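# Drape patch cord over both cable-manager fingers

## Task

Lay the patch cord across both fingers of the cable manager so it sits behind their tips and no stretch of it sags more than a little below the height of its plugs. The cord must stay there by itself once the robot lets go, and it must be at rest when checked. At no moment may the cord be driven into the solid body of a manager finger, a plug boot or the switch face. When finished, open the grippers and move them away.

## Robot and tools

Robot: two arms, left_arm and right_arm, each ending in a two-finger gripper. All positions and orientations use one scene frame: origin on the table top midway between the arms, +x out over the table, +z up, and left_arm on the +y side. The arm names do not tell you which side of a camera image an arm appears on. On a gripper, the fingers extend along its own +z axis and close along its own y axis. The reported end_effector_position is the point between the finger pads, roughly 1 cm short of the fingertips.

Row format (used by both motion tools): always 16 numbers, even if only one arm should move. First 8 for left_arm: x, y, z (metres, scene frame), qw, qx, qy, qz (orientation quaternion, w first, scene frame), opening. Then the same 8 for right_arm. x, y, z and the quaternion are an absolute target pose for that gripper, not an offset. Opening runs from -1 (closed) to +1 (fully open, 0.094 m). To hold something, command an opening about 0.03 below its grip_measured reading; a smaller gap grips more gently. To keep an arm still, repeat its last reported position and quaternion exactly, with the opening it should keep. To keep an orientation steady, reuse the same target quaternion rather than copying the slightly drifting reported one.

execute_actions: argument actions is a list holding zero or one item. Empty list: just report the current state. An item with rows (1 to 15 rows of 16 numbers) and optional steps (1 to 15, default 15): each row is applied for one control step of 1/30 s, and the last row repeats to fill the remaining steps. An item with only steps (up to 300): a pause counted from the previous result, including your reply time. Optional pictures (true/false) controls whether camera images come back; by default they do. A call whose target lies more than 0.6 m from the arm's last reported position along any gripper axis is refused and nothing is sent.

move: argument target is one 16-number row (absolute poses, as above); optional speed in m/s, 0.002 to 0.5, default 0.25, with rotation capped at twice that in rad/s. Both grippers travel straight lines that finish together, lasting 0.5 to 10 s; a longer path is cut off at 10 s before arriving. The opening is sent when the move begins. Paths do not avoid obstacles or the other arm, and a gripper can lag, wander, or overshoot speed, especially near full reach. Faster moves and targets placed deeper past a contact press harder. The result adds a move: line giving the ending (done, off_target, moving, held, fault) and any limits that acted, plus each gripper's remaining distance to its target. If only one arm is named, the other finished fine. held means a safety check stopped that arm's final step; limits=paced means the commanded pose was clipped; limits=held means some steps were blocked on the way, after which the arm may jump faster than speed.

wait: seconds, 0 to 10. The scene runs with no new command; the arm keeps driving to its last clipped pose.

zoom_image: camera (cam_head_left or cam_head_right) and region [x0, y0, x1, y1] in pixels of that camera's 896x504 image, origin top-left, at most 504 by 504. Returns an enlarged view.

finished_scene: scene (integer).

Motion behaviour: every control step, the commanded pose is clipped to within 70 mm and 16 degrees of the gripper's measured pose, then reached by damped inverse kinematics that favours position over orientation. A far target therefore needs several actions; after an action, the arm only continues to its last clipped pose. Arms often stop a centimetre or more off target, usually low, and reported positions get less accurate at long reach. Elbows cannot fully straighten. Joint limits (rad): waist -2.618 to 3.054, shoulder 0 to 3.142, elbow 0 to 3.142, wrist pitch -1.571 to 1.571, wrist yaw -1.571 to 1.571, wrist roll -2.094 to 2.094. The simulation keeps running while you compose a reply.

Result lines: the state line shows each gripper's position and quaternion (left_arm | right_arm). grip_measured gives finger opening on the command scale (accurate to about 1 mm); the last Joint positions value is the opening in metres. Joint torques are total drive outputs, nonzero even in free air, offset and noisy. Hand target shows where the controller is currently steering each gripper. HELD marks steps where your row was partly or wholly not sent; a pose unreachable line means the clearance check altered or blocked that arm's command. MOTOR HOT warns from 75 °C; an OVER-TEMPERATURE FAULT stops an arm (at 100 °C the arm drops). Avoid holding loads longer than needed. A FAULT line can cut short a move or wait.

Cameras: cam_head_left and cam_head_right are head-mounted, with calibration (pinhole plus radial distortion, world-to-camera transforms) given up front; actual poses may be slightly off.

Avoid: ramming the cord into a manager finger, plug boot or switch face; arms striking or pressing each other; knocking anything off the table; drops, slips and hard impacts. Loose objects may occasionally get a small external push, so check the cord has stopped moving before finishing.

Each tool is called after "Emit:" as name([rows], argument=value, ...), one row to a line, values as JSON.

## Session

Emit:
execute_actions(actions=[])

Scene clock: 0.00 s of 5233.50 s.
left_arm: end_effector_position=(+0.0019, +0.0452, +0.2883) grip_measured=+1.000 end_effector_quat_wxyz=(+0.263, +0.928, +0.233, +0.123) | right_arm: end_effector_position=(+0.2040, -0.6365, +0.1028) grip_measured=+1.000 end_effector_quat_wxyz=(-0.184, +0.076, +0.737, -0.645)
Joint positions: left_arm=[-1.846  1.585  1.846 -1.54  -0.52   0.734  0.094] | right_arm=[-0.637  1.95   0.638  0.995  1.247 -1.445  0.094]
Joint velocities: left_arm=[-0.007  0.002 -0.007  0.022 -0.022 -0.066  0.   ] | right_arm=[-0.012 -0.012 -0.027  0.022 -0.066  0.037  0.   ]
Joint torques (N m, as the arm reports them, + toward a larger angle): no reading
Motor temperatures (°C, as the motors report them): left_arm=[22 34 32 29 26 25] | right_arm=[25 33 30 27 26 24]
Hand target (left_arm): +0.003, +0.047, +0.289; +0.263, +0.928, +0.234, +0.124
Hand target (right_arm): +0.204, -0.637, +0.106; -0.181, +0.082, +0.736, -0.648

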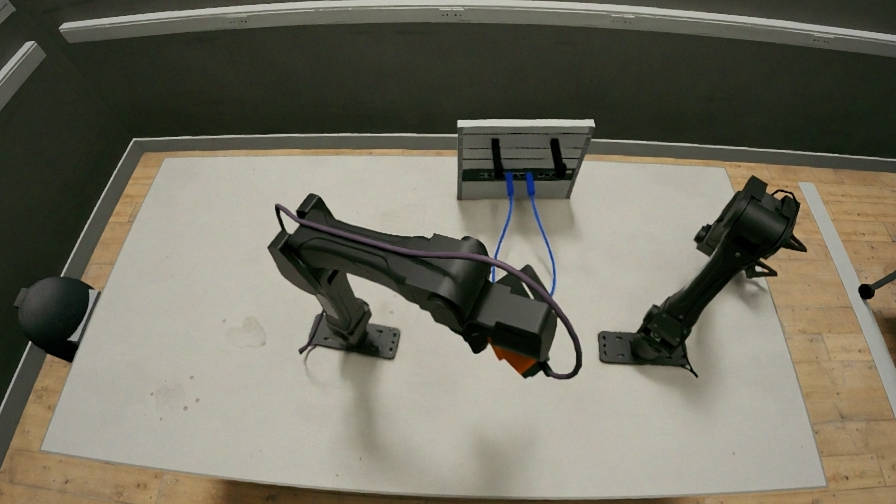

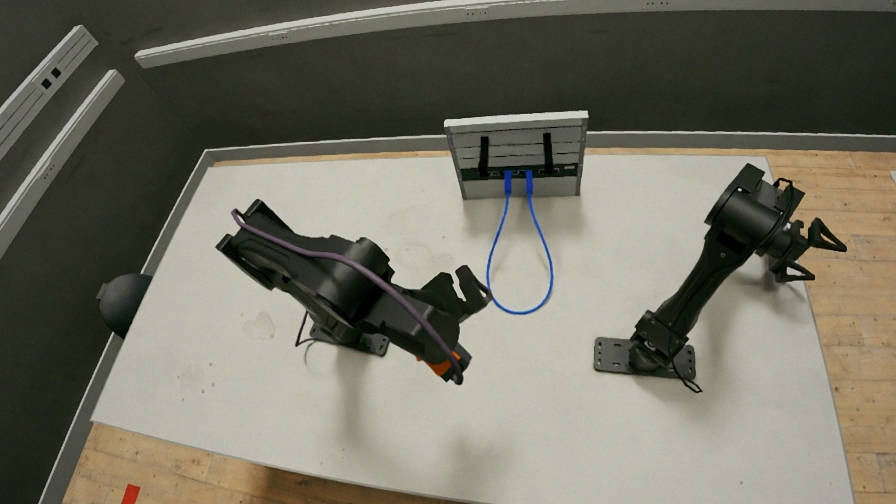

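Emit:
move(target=[0.27,0.17,0.27,-0.178,-0.432,0.789,-0.400,-0.2,0.27,-0.16,0.25,-0.162,0.503,0.745,0.404,-0.2], speed=0.2)

Scene clock: 11.23 s of 5233.50 s.
left_arm: end_effector_position=(+0.2715, +0.1724, +0.2694) grip_measured=-0.198 end_effector_quat_wxyz=(-0.306, +0.751, -0.179, +0.557) | right_arm: end_effector_position=(+0.2849, -0.1694, +0.2440) grip_measured=-0.198 end_effector_quat_wxyz=(-0.163, +0.512, +0.748, +0.390)
Joint positions: left_arm=[-1.198  1.524  1.245 -1.502 -1.372  2.093  0.038] | right_arm=[-0.062  1.383  1.344 -1.426 -0.868  1.136  0.038]
Joint velocities: left_arm=[-0.012  0.017 -0.012 -0.022 -0.037 -0.051 -0.001] | right_arm=[ 0.007 -0.012  0.002 -0.037  0.022 -0.022 -0.   ]
Joint torques (N m, as the arm reports them, + toward a larger angle): left_arm=[-0.76 -3.95  5.41 -0.04 -0.97  0.1 ] | right_arm=[ 0.87 -6.55  4.58  0.45 -0.72  0.02]
Motor temperatures (°C, as the motors report them): left_arm=[22 34 33 29 27 25] | right_arm=[25 36 31 27 26 24]
Hand target (left_arm): +0.271, +0.169, +0.269; -0.323, +0.738, -0.199, +0.558
Hand target (right_arm): +0.280, -0.164, +0.247; -0.162, +0.502, +0.749, +0.400
Off the commanded pose (left_arm): 0.003 m, 101 deg; orientation clipped at the last step of the last action.
Off the commanded pose (right_arm): 0.019 m, 2 deg.
joint sent to its limit (left arm) — the command would take joint 6 (wrist roll) past its upper limit, so that joint was sent only as far as its limit.
move: off_target (left_arm, right_arm); limits=paced

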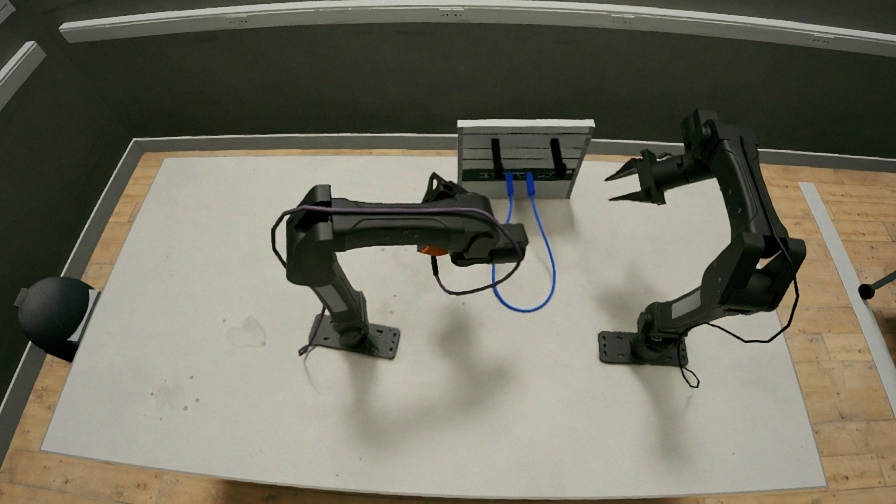

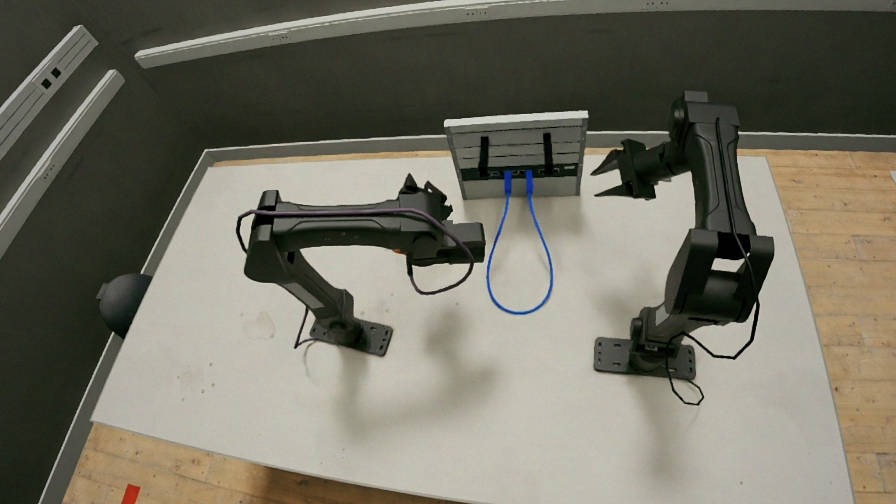

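Emit:
move(target=[0.33,0.32,0.33,0.707,0,0.707,0,-0.2,0.28,-0.16,0.25,-0.162,0.503,0.745,0.404,-0.2], speed=0.2)

Scene clock: 19.70 s of 5233.50 s.
left_arm: end_effector_position=(+0.3304, +0.3161, +0.3190) grip_measured=-0.198 end_effector_quat_wxyz=(-0.457, +0.715, +0.015, +0.529) | right_arm: end_effector_position=(+0.2873, -0.1652, +0.2452) grip_measured=-0.198 end_effector_quat_wxyz=(-0.166, +0.514, +0.744, +0.392)
Joint positions: left_arm=[-0.695  1.44   1.247 -1.547 -1.547  2.093  0.038] | right_arm=[-0.046  1.383  1.344 -1.403 -0.873  1.172  0.038]
Joint velocities: left_arm=[ 0.002  0.007 -0.007 -0.022  0.007  0.007 -0.   ] | right_arm=[-0.007 -0.012 -0.007 -0.007 -0.022 -0.007 -0.   ]
Joint torques (N m, as the arm reports them, + toward a larger angle): left_arm=[ 0.71 -5.46  7.21  0.1  -0.97  0.1 ] | right_arm=[ 0.89 -7.32  4.27  0.48 -0.72  0.01]
Motor temperatures (°C, as the motors report them): left_arm=[23 35 34 29 27 25] | right_arm=[25 37 31 27 26 24]
Hand target (left_arm): +0.330, +0.319, +0.329; -0.461, +0.708, +0.019, +0.534
Hand target (right_arm): +0.280, -0.160, +0.250; -0.162, +0.503, +0.746, +0.404
Off the commanded pose (left_arm): 0.012 m, 144 deg; orientation clipped at the last step of the last action.
Off the commanded pose (right_arm): 0.010 m, 2 deg.
joint sent to its limit (left arm) — the command would take joint 4 (wrist pitch) past its lower limit, joint 5 (wrist yaw) past its lower limit and joint 6 (wrist roll) past its upper limit, so those joints were sent only as far as their limits.
move: off_target (left_arm); limits=paced

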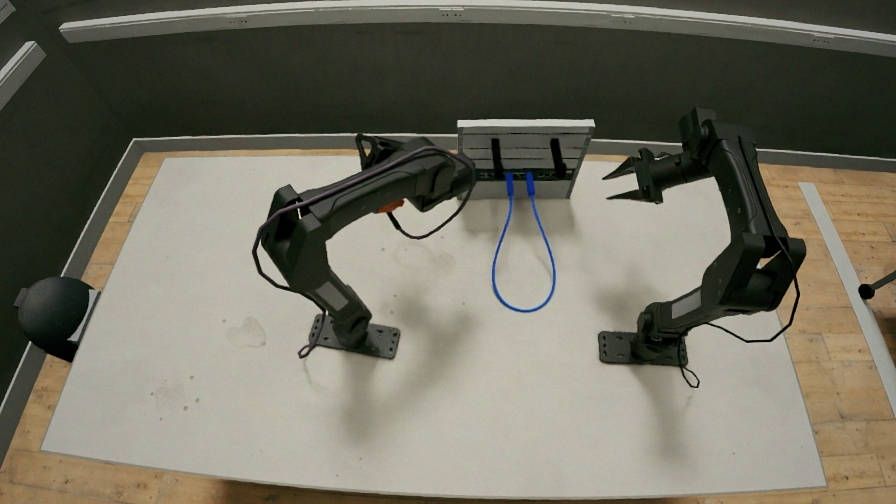

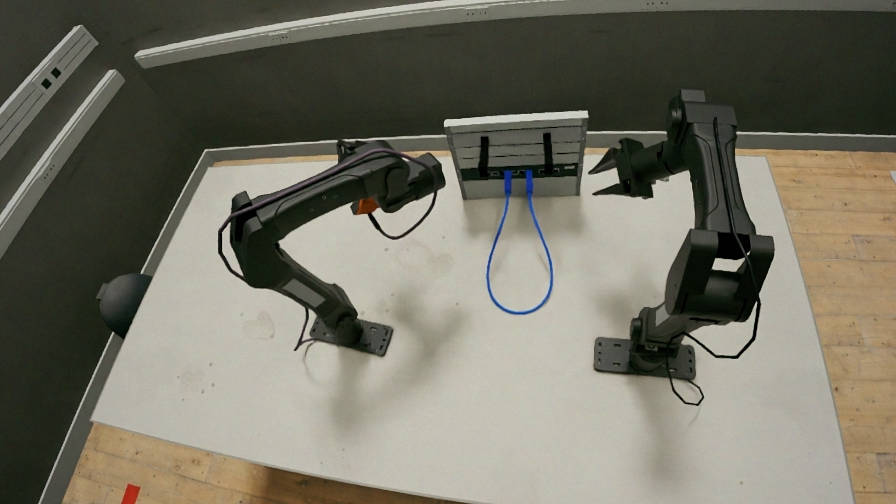

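Emit:
move(target=[0.42,0.38,0.33,0,0.707,0,0.707,-0.2,0.28,-0.16,0.25,-0.162,0.503,0.745,0.404,-0.2], speed=0.25)

Scene clock: 25.37 s of 5233.50 s.
left_arm: end_effector_position=(+0.4259, +0.3726, +0.3316) grip_measured=-0.198 end_effector_quat_wxyz=(-0.124, +0.695, +0.438, +0.557) | right_arm: end_effector_position=(+0.2873, -0.1652, +0.2452) grip_measured=-0.198 end_effector_quat_wxyz=(-0.166, +0.515, +0.744, +0.392)
Joint positions: left_arm=[-0.255  1.449  1.459 -0.786 -1.05   2.093  0.038] | right_arm=[-0.046  1.383  1.344 -1.403 -0.873  1.173  0.038]
Joint velocities: left_arm=[-0.007 -0.032 -0.022  0.037 -0.007  0.022 -0.001] | right_arm=[-0.012 -0.012 -0.007  0.007 -0.037  0.022  0.   ]
Joint torques (N m, as the arm reports them, + toward a larger angle): left_arm=[ 0.64 -7.93  5.37  1.73 -0.36  0.09] | right_arm=[ 0.86 -7.39  4.26  0.48 -0.73  0.03]
Motor temperatures (°C, as the motors report them): left_arm=[23 35 34 29 27 25] | right_arm=[25 37 31 27 27 24]
Hand target (left_arm): +0.421, +0.378, +0.331; -0.124, +0.696, +0.438, +0.555
Hand target (right_arm): +0.280, -0.160, +0.250; -0.163, +0.504, +0.746, +0.404
Off the commanded pose (left_arm): 0.010 m, 55 deg; orientation clipped at the last step of the last action.
Off the commanded pose (right_arm): 0.010 m, 2 deg.
joint sent to its limit (left arm) — the command would take joint 6 (wrist roll) past its upper limit, so that joint was sent only as far as its limit.
move: off_target (left_arm); limits=paced

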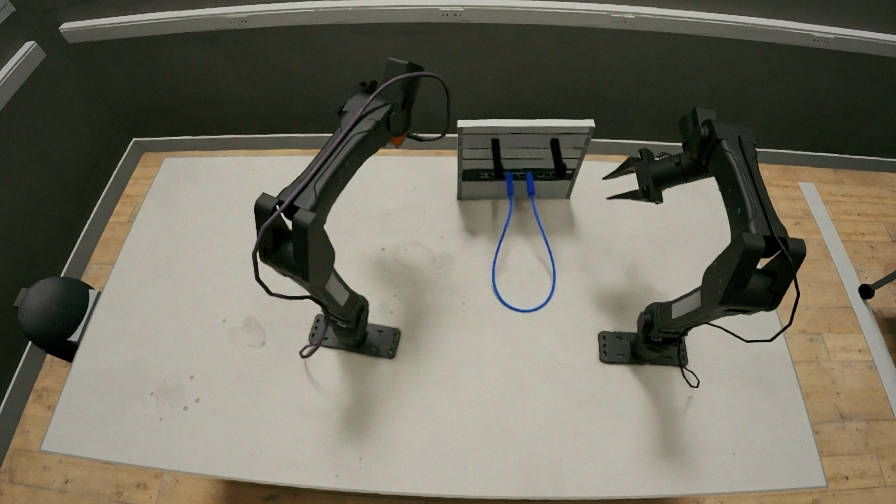

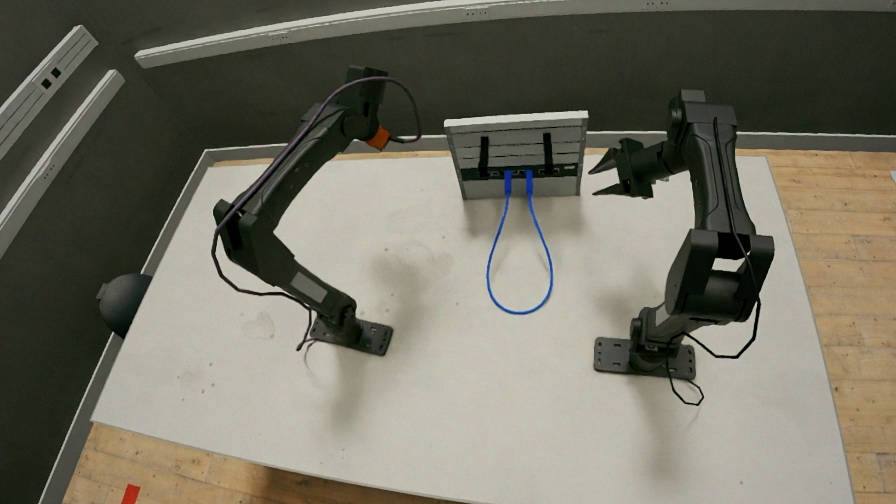

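Emit:
move(target=[0.42,0.37,0.33,0.306,0.182,0.801,0.482,-0.2,0.28,-0.16,0.25,-0.162,0.503,0.745,0.404,-0.2], speed=0.3)

Scene clock: 29.53 s of 5233.50 s.
left_arm: end_effector_position=(+0.4258, +0.3701, +0.3275) grip_measured=-0.198 end_effector_quat_wxyz=(+0.306, +0.187, +0.801, +0.479) | right_arm: end_effector_position=(+0.2873, -0.1652, +0.2452) grip_measured=-0.198 end_effector_quat_wxyz=(-0.166, +0.515, +0.744, +0.392)
Joint positions: left_arm=[-0.26   1.447  1.445 -0.781 -1.046  0.521  0.038] | right_arm=[-0.046  1.383  1.344 -1.403 -0.873  1.173  0.038]
Joint velocities: left_arm=[-0.007 -0.002 -0.022 -0.095  0.051 -0.051  0.001] | right_arm=[ 0.007 -0.007 -0.012 -0.051 -0.007 -0.007 -0.   ]
Joint torques (N m, as the arm reports them, + toward a larger angle): left_arm=[-0.87 -6.94  6.59  1.55 -0.64 -0.15] | right_arm=[ 0.83 -7.4   4.26  0.48 -0.73  0.01]
Motor temperatures (°C, as the motors report them): left_arm=[23 36 34 29 27 25] | right_arm=[25 37 31 27 27 24]
Hand target (left_arm): +0.420, +0.370, +0.330; +0.306, +0.182, +0.801, +0.482
Hand target (right_arm): +0.280, -0.160, +0.250; -0.163, +0.503, +0.746, +0.404
Off the commanded pose (left_arm): 0.006 m, 1 deg.
Off the commanded pose (right_arm): 0.010 m, 2 deg.
move: done

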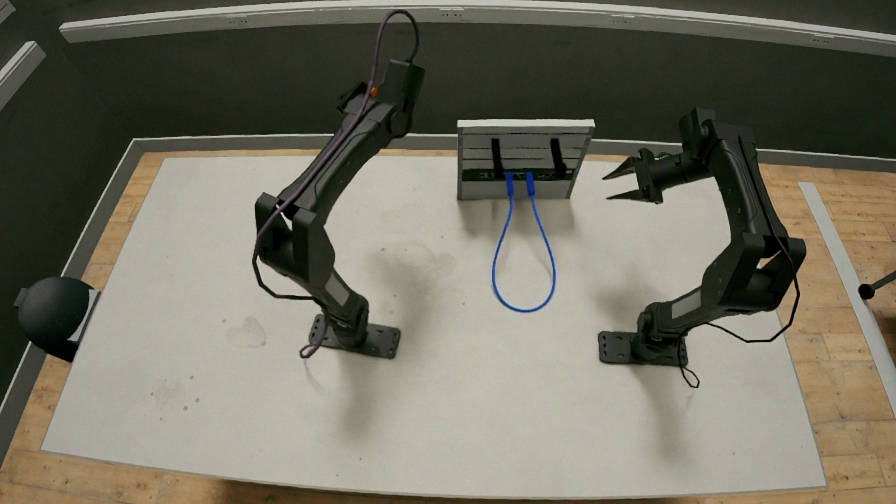

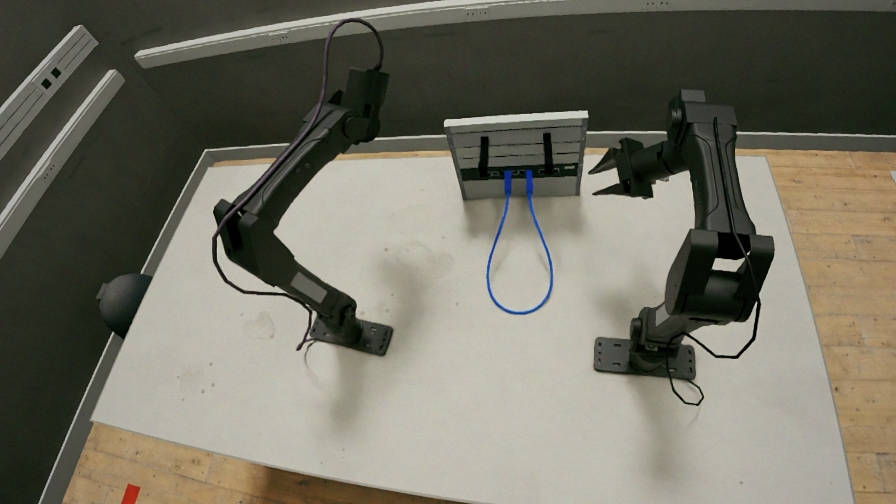

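Emit:
move(target=[0.42,0.30,0.32,0.506,0.558,0.603,0.264,-0.2,0.28,-0.16,0.25,-0.162,0.503,0.745,0.404,-0.2], speed=0.3)

Emit:
move(target=[0.33,0.24,0.30,0.563,0.803,0.174,-0.074,-0.2,0.28,-0.16,0.25,-0.162,0.503,0.745,0.404,-0.2], speed=0.3)

Scene clock: 34.13 s of 5233.50 s.
left_arm: end_effector_position=(+0.4228, +0.2979, +0.3242) grip_measured=-0.198 end_effector_quat_wxyz=(+0.508, +0.555, +0.600, +0.271) | right_arm: end_effector_position=(+0.2873, -0.1652, +0.2452) grip_measured=-0.198 end_effector_quat_wxyz=(-0.166, +0.515, +0.744, +0.392)
Joint positions: left_arm=[ 0.031  1.108  1.08  -0.318  0.133  1.284  0.038] | right_arm=[-0.046  1.383  1.344 -1.403 -0.873  1.173  0.038]
Joint velocities: left_arm=[ 0.002 -0.017  0.002 -0.007 -0.007  0.007  0.   ] | right_arm=[-0.012 -0.002 -0.007 -0.037 -0.037  0.007  0.   ]
Joint torques (N m, as the arm reports them, + toward a larger angle): left_arm=[ 0.7  -4.35  6.36  2.4   0.15  0.06] | right_arm=[ 0.81 -7.35  4.29  0.48 -0.72  0.02]
Motor temperatures (°C, as the motors report them): left_arm=[23 36 35 30 27 25] | right_arm=[25 38 31 27 27 24]
Hand target (left_arm): +0.419, +0.299, +0.321; +0.507, +0.558, +0.600, +0.268
Hand target (right_arm): +0.280, -0.160, +0.250; -0.163, +0.504, +0.746, +0.404
Off the commanded pose (left_arm): 0.005 m, 1 deg.
Off the commanded pose (right_arm): 0.010 m, 2 deg.
move: done

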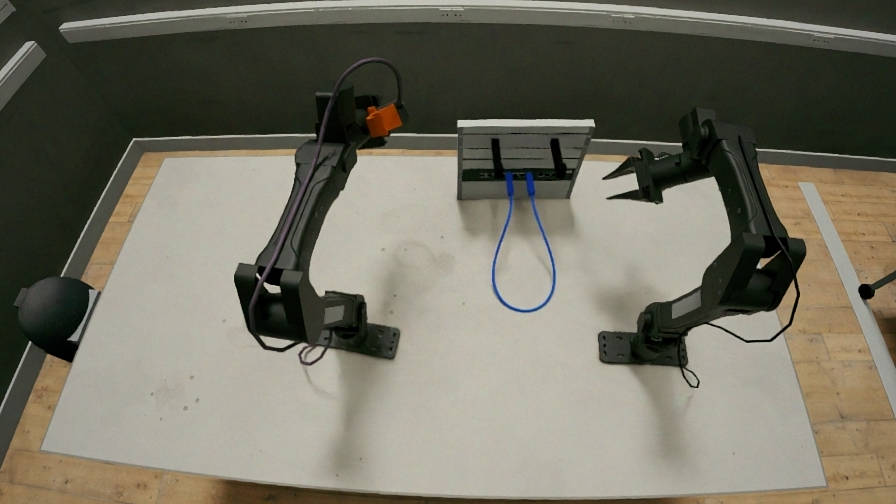

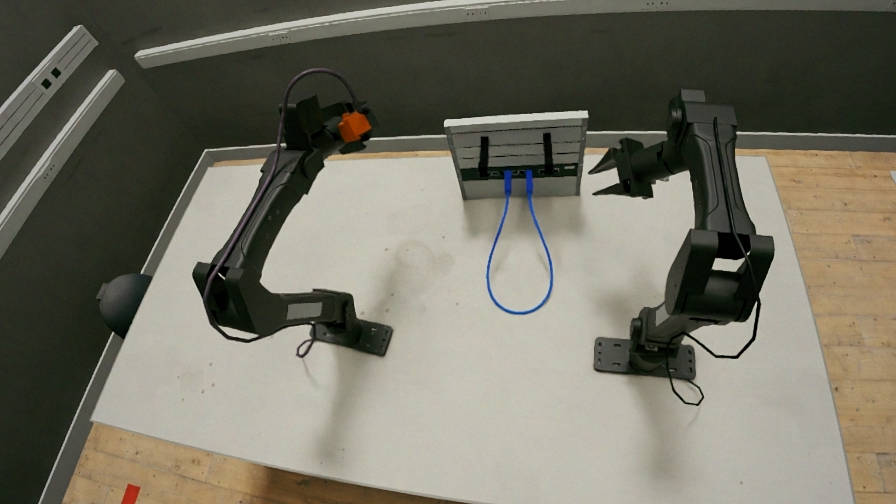

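Scene clock: 37.00 s of 5233.50 s.
left_arm: end_effector_position=(+0.3384, +0.2434, +0.3004) grip_measured=-0.198 end_effector_quat_wxyz=(+0.620, +0.736, +0.271, +0.009) | right_arm: end_effector_position=(+0.2873, -0.1652, +0.2452) grip_measured=-0.198 end_effector_quat_wxyz=(-0.166, +0.515, +0.744, +0.392)
Joint positions: left_arm=[ 0.319  1.254  1.119 -0.753  1.268  2.096  0.038] | right_arm=[-0.046  1.383  1.344 -1.403 -0.873  1.173  0.038]
Joint velocities: left_arm=[-0.002 -0.032 -0.061 -0.037 -0.066  0.037 -0.001] | right_arm=[ 0.002 -0.002 -0.012  0.007 -0.037  0.007  0.   ]
Joint torques (N m, as the arm reports them, + toward a larger angle): left_arm=[-0.22 -5.67  5.1   1.39  0.74  0.08] | right_arm=[ 0.81 -7.36  4.27  0.48 -0.73  0.02]
Motor temperatures (°C, as the motors report them): left_arm=[23 36 35 30 27 25] | right_arm=[25 38 31 27 27 24]
Hand target (left_arm): +0.330, +0.240, +0.299; +0.626, +0.733, +0.267, -0.001
Hand target (right_arm): +0.280, -0.160, +0.250; -0.163, +0.504, +0.746, +0.404
Off the commanded pose (left_arm): 0.009 m, 18 deg; orientation clipped at the last step of the last action.
Off the commanded pose (right_arm): 0.010 m, 2 deg.
joint sent to its limit (left arm) — the command would take joint 6 (wrist roll) past its upper limit, so that joint was sent only as far as its limit.
move: off_target (left_arm); limits=paced

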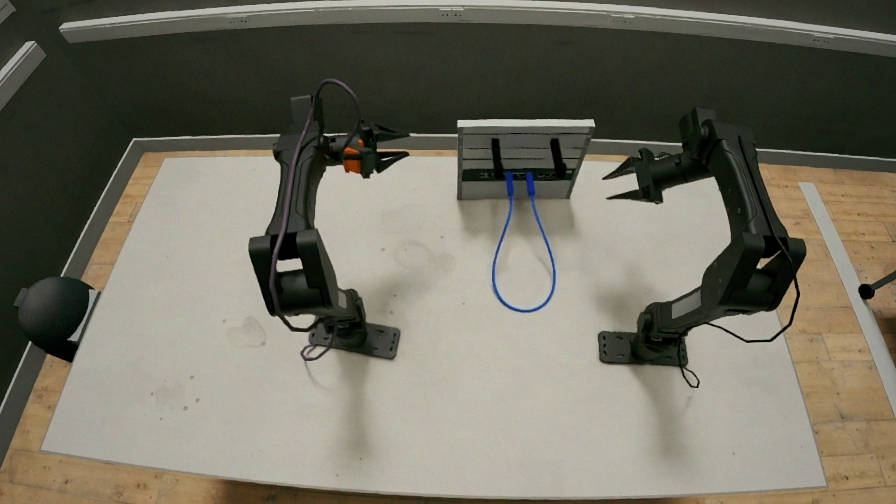

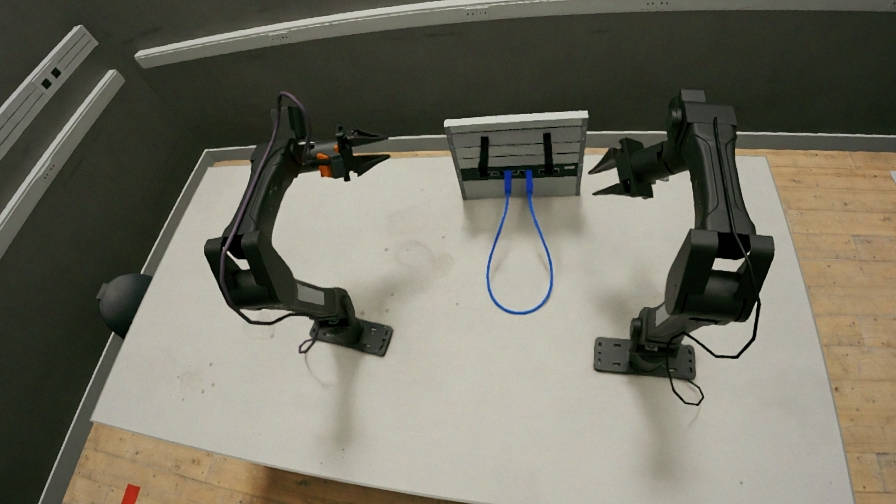

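Emit:
move(target=[0.33,0.24,0.30,0.445,0.329,0.712,-0.432,-0.2,0.28,-0.16,0.25,-0.162,0.503,0.745,0.404,-0.2], speed=0.4)

Emit:
move(target=[0.28,0.17,0.25,-0.178,-0.432,0.789,-0.400,-0.2,0.28,-0.16,0.25,-0.162,0.503,0.745,0.404,-0.2], speed=0.4)

Scene clock: 40.63 s of 5233.50 s.
left_arm: end_effector_position=(+0.3361, +0.2431, +0.3023) grip_measured=-0.198 end_effector_quat_wxyz=(+0.449, +0.331, +0.710, -0.429) | right_arm: end_effector_position=(+0.2873, -0.1652, +0.2453) grip_measured=-0.198 end_effector_quat_wxyz=(-0.166, +0.515, +0.744, +0.392)
Joint positions: left_arm=[ 0.319  1.238  1.111 -0.742  1.267  0.519  0.038] | right_arm=[-0.046  1.383  1.344 -1.403 -0.873  1.173  0.038]
Joint velocities: left_arm=[-0.012  0.002 -0.017 -0.007 -0.066 -0.007 -0.001] | right_arm=[-0.002 -0.007 -0.022 -0.037 -0.007  0.066 -0.   ]
Joint torques (N m, as the arm reports them, + toward a larger angle): left_arm=[-0.72 -5.75  5.22  1.56  0.43 -0.08] | right_arm=[ 0.86 -7.37  4.26  0.49 -0.72  0.02]
Motor temperatures (°C, as the motors report them): left_arm=[23 36 35 30 27 25] | right_arm=[25 38 31 27 27 24]
Hand target (left_arm): +0.330, +0.240, +0.300; +0.445, +0.329, +0.712, -0.432
Hand target (right_arm): +0.280, -0.160, +0.250; -0.163, +0.503, +0.746, +0.404
Off the commanded pose (left_arm): 0.007 m, 1 deg.
Off the commanded pose (right_arm): 0.010 m, 2 deg.
move: done

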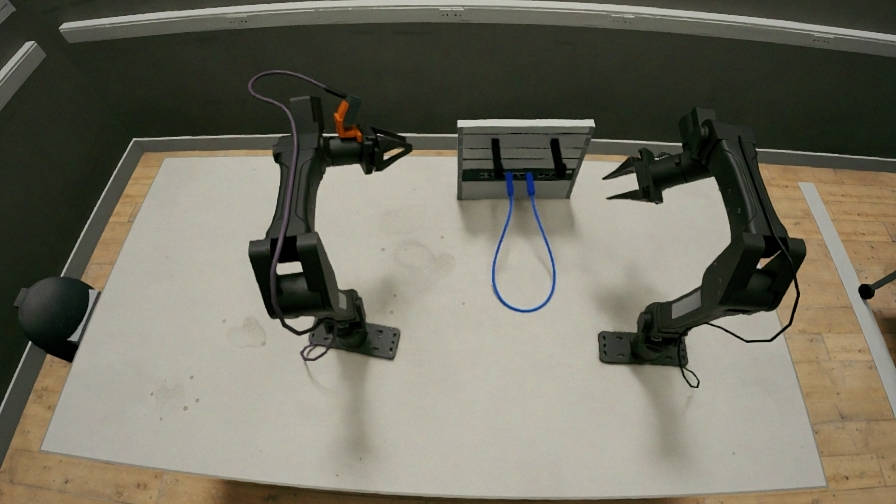

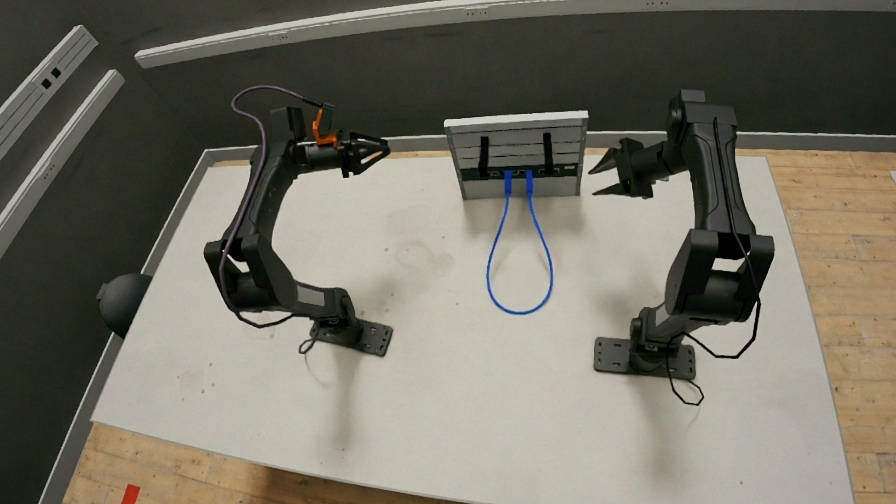

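Scene clock: 43.90 s of 5233.50 s.
left_arm: end_effector_position=(+0.2821, +0.1743, +0.2471) grip_measured=-0.198 end_effector_quat_wxyz=(-0.168, -0.430, +0.789, -0.405) | right_arm: end_effector_position=(+0.2873, -0.1652, +0.2453) grip_measured=-0.198 end_effector_quat_wxyz=(-0.166, +0.515, +0.744, +0.392)
Joint positions: left_arm=[-0.083  1.307  1.258 -1.123  0.839 -1.407  0.038] | right_arm=[-0.046  1.383  1.344 -1.403 -0.873  1.173  0.038]
Joint velocities: left_arm=[ 0.002 -0.022 -0.012 -0.007 -0.037 -0.007 -0.   ] | right_arm=[-0.002  0.002  0.022 -0.051  0.007  0.022 -0.001]
Joint torques (N m, as the arm reports them, + toward a larger angle): left_arm=[-0.78 -3.04  7.96  1.06  0.61 -0.08] | right_arm=[ 0.85 -7.34  4.29  0.49 -0.72  0.01]
Motor temperatures (°C, as the motors report them): left_arm=[23 35 36 30 27 25] | right_arm=[25 38 31 27 27 24]
Hand target (left_arm): +0.280, +0.171, +0.250; -0.180, -0.431, +0.787, -0.402
Hand target (right_arm): +0.280, -0.160, +0.250; -0.163, +0.503, +0.746, +0.404
Off the commanded pose (left_arm): 0.006 m, 1 deg.
Off the commanded pose (right_arm): 0.010 m, 2 deg.
move: done

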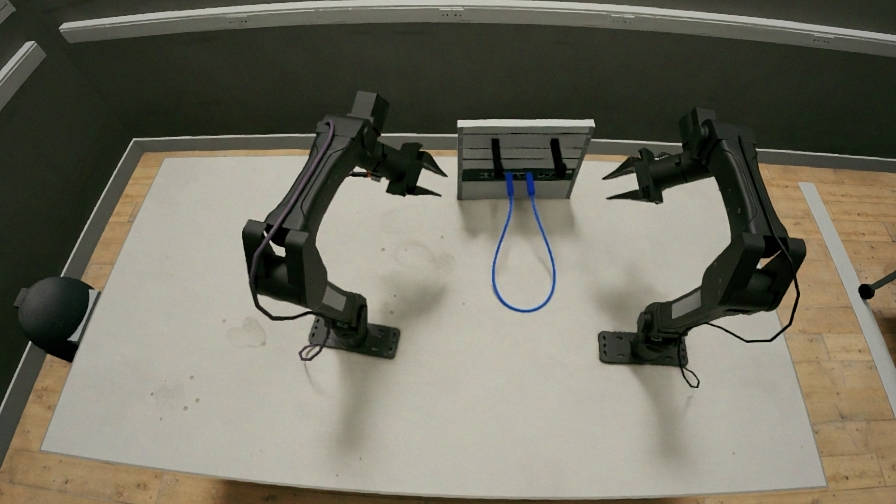

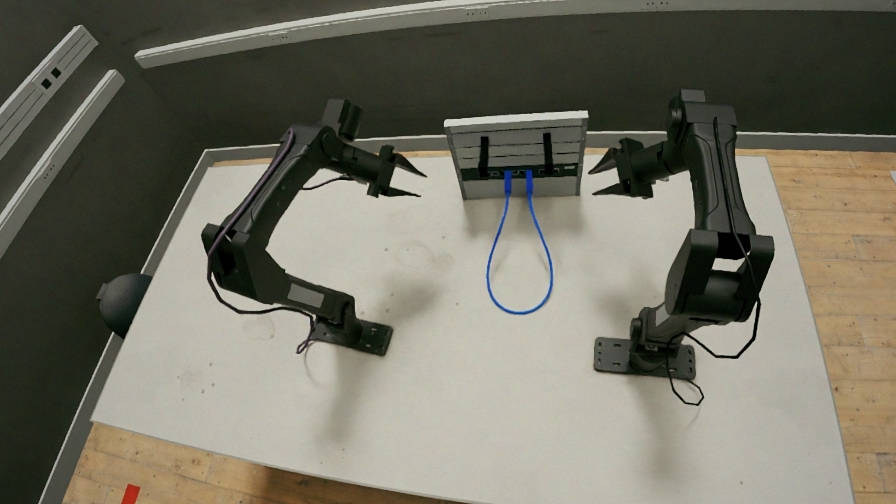

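Emit:
execute_actions(actions=[])

Scene clock: 47.17 s of 5233.50 s.
left_arm: end_effector_position=(+0.2821, +0.1743, +0.2471) grip_measured=-0.198 end_effector_quat_wxyz=(-0.168, -0.431, +0.789, -0.405) | right_arm: end_effector_position=(+0.2873, -0.1652, +0.2453) grip_measured=-0.198 end_effector_quat_wxyz=(-0.166, +0.515, +0.744, +0.392)
Joint positions: left_arm=[-0.083  1.307  1.258 -1.123  0.839 -1.409  0.038] | right_arm=[-0.046  1.383  1.344 -1.403 -0.873  1.173  0.038]
Joint velocities: left_arm=[ 0.007 -0.012 -0.012 -0.051  0.007 -0.037 -0.002] | right_arm=[ 0.002 -0.002 -0.017 -0.037 -0.066 -0.037  0.   ]
Joint torques (N m, as the arm reports them, + toward a larger angle): left_arm=[-0.84 -2.97  7.95  1.06  0.57 -0.08] | right_arm=[ 0.81 -7.41  4.27  0.48 -0.72  0.02]
Motor temperatures (°C, as the motors report them): left_arm=[23 35 36 30 27 25] | right_arm=[25 38 31 27 27 24]
Hand target (left_arm): +0.280, +0.171, +0.250; -0.180, -0.431, +0.787, -0.402
Hand target (right_arm): +0.280, -0.160, +0.250; -0.163, +0.503, +0.746, +0.404
Off the commanded pose (left_arm): 0.006 m, 1 deg.
Off the commanded pose (right_arm): 0.010 m, 2 deg.
Steps of this call (steps 1 to 90: nothing new was sent; then 0.27 s passed at rest). Readings (end_effector_position):
1: left_arm (+0.2821, +0.1743, +0.2471) | right_arm (+0.2873, -0.1652, +0.2453)
2: left_arm (+0.2821, +0.1743, +0.2471) | right_arm (+0.2873, -0.1652, +0.2453)
4: left_arm (+0.2821, +0.1743, +0.2471) | right_arm (+0.2873, -0.1652, +0.2453)
8: left_arm (+0.2821, +0.1743, +0.2471) | right_arm (+0.2873, -0.1652, +0.2453)
90: the state above

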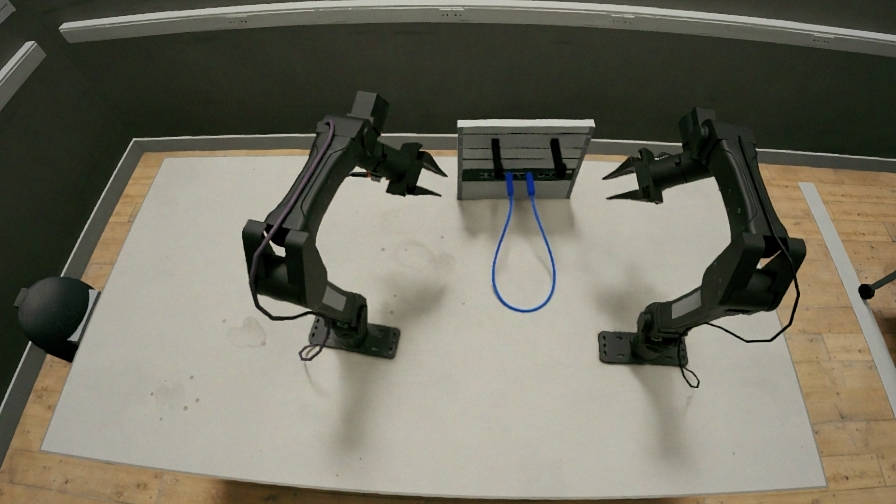

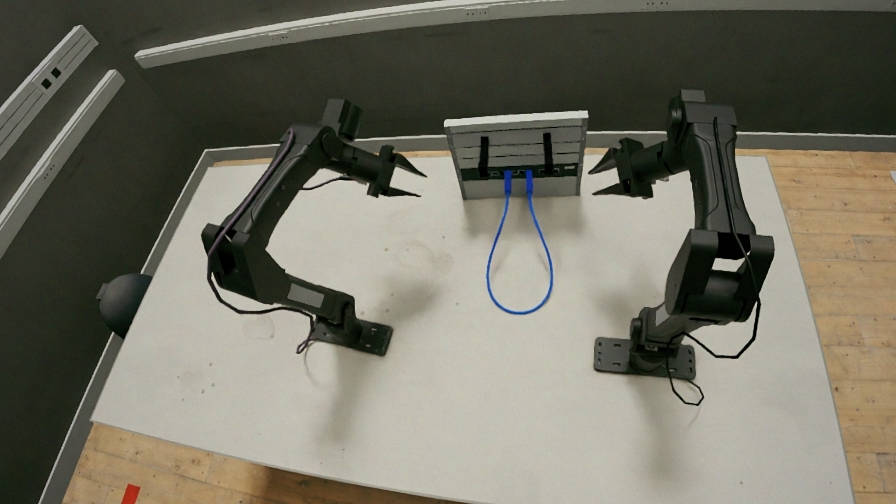

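Emit:
move(target=[0.28,0.19,0.25,-0.178,-0.432,0.789,-0.400,-0.2,0.28,-0.15,0.18,0.171,-0.171,0.882,0.400,-0.3], speed=0.3)

Scene clock: 57.80 s of 5233.50 s.
left_arm: end_effector_position=(+0.2773, +0.1896, +0.2477) grip_measured=-0.198 end_effector_quat_wxyz=(-0.170, -0.432, +0.791, -0.399) | right_arm: end_effector_position=(+0.2832, -0.1538, +0.1765) grip_measured=-0.298 end_effector_quat_wxyz=(+0.160, -0.158, +0.890, +0.396)
Joint positions: left_arm=[-0.023  1.307  1.275 -1.22   0.854 -1.315  0.038] | right_arm=[ 0.002  1.327  1.022 -1.075 -0.868 -0.312  0.033]
Joint velocities: left_arm=[ 0.017 -0.017 -0.007 -0.022  0.066  0.022  0.001] | right_arm=[ 0.007 -0.002 -0.012 -0.022 -0.037  0.007  0.   ]
Joint torques (N m, as the arm reports them, + toward a larger angle): left_arm=[ 0.71 -2.26  7.78  0.88  0.66  0.16] | right_arm=[ 0.67 -6.22  5.22  0.59 -0.67 -0.09]
Motor temperatures (°C, as the motors report them): left_arm=[23 34 37 30 27 25] | right_arm=[25 38 31 27 27 24]
Hand target (left_arm): +0.280, +0.190, +0.250; -0.177, -0.432, +0.788, -0.400
Hand target (right_arm): +0.280, -0.150, +0.180; +0.171, -0.171, +0.884, +0.400
Off the commanded pose (left_arm): 0.004 m, 1 deg.
Off the commanded pose (right_arm): 0.006 m, 2 deg.
After step 90, 4.33 s passed at rest.
move: done

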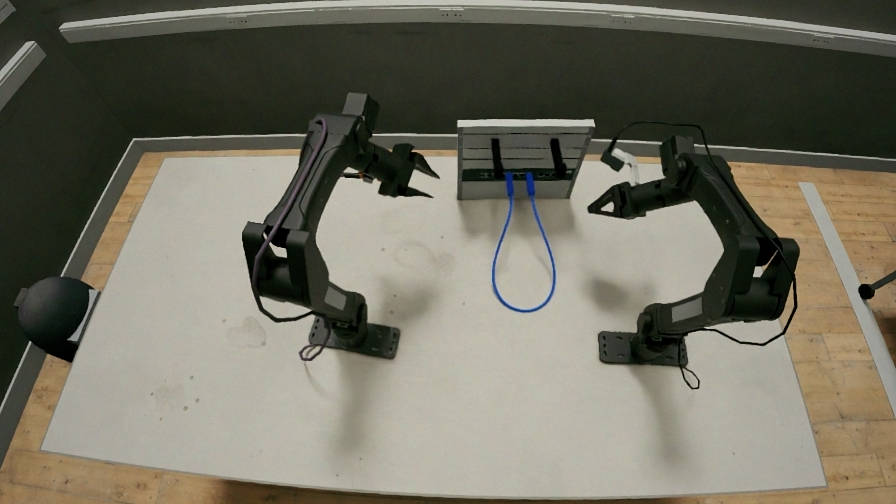

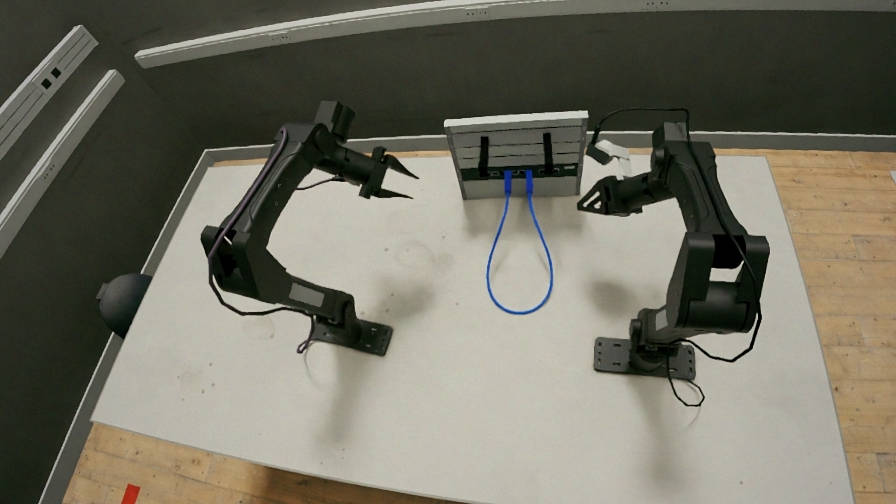

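Emit:
move(target=[0.28,0.19,0.25,-0.178,-0.432,0.789,-0.400,-0.2,0.27,-0.085,0.085,0.171,-0.171,0.882,0.400,-0.2], speed=0.2)

Emit:
zoom_image(camera="cam_head_left", region=[460,150,660,280])

Emit:
zoom_image(camera="cam_head_right", region=[460,150,660,280])

Scene clock: 60.63 s of 5233.50 s.
left_arm: end_effector_position=(+0.2771, +0.1896, +0.2477) grip_measured=-0.198 end_effector_quat_wxyz=(-0.170, -0.432, +0.791, -0.399) | right_arm: end_effector_position=(+0.2747, -0.0873, +0.0894) grip_measured=-0.202 end_effector_quat_wxyz=(+0.176, -0.168, +0.884, +0.399)
Joint positions: left_arm=[-0.023  1.307  1.275 -1.221  0.854 -1.314  0.038] | right_arm=[ 0.304  1.327  0.616 -0.329 -0.77   0.096  0.038]
Joint velocities: left_arm=[-0.007 -0.007 -0.002  0.007 -0.081  0.007  0.001] | right_arm=[ 0.007  0.007 -0.022  0.022  0.037  0.037  0.   ]
Joint torques (N m, as the arm reports them, + toward a larger angle): left_arm=[ 0.69 -2.34  7.81  0.91  0.64  0.14] | right_arm=[ 0.86 -4.48  5.06  1.08 -0.42  0.02]
Motor temperatures (°C, as the motors report them): left_arm=[23 34 37 29 27 25] | right_arm=[25 38 31 27 27 24]
Hand target (left_arm): +0.280, +0.190, +0.250; -0.177, -0.432, +0.788, -0.400
Hand target (right_arm): +0.271, -0.085, +0.085; +0.173, -0.171, +0.884, +0.400
Off the commanded pose (left_arm): 0.004 m, 1 deg.
Off the commanded pose (right_arm): 0.007 m, 1 deg.
move: done

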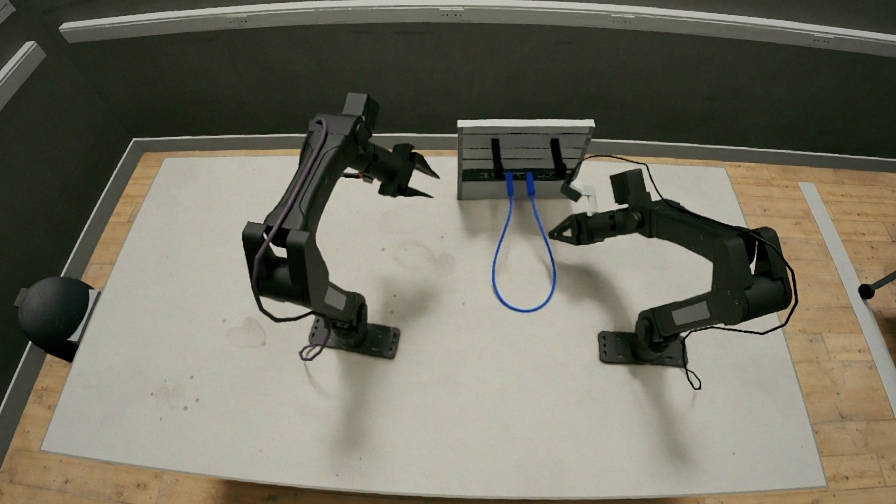

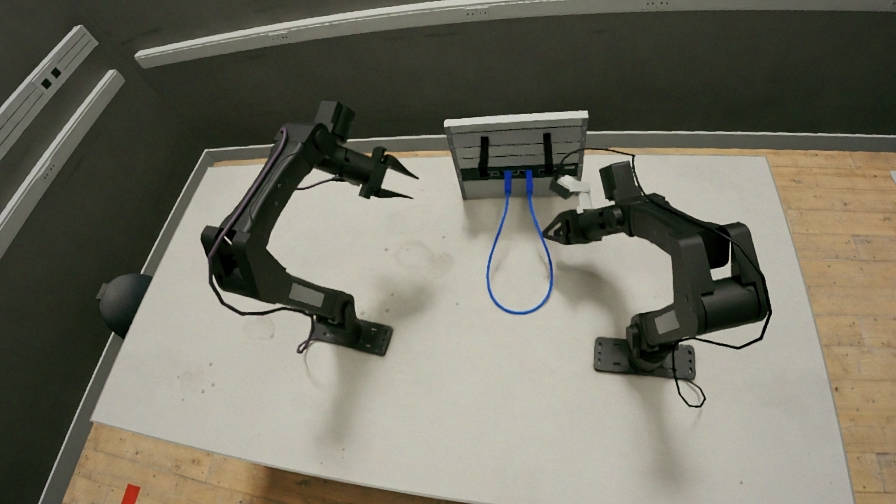

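Region (460, 150, 660, 280) of cam_head_left's 896x504 image, scaled by 2.520, with more detail than that image has; it fills the top 328 rows of this view, and the rest is white.

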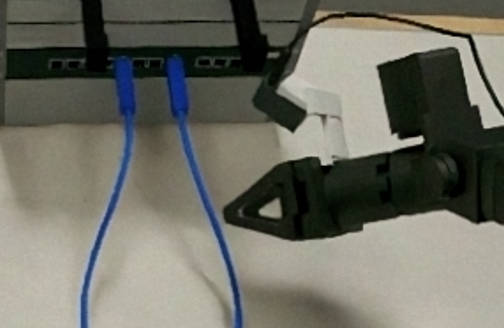

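Region (460, 150, 660, 280) of cam_head_right's 896x504 image, scaled by 2.520, with more detail than that image has; it fills the top 328 rows of this view, and the rest is white.

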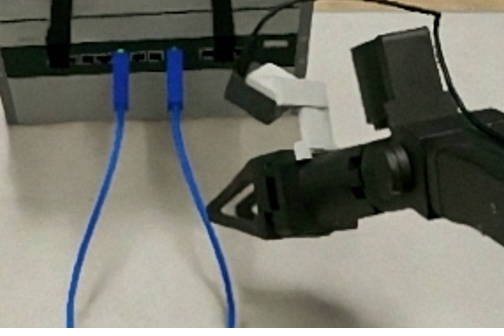

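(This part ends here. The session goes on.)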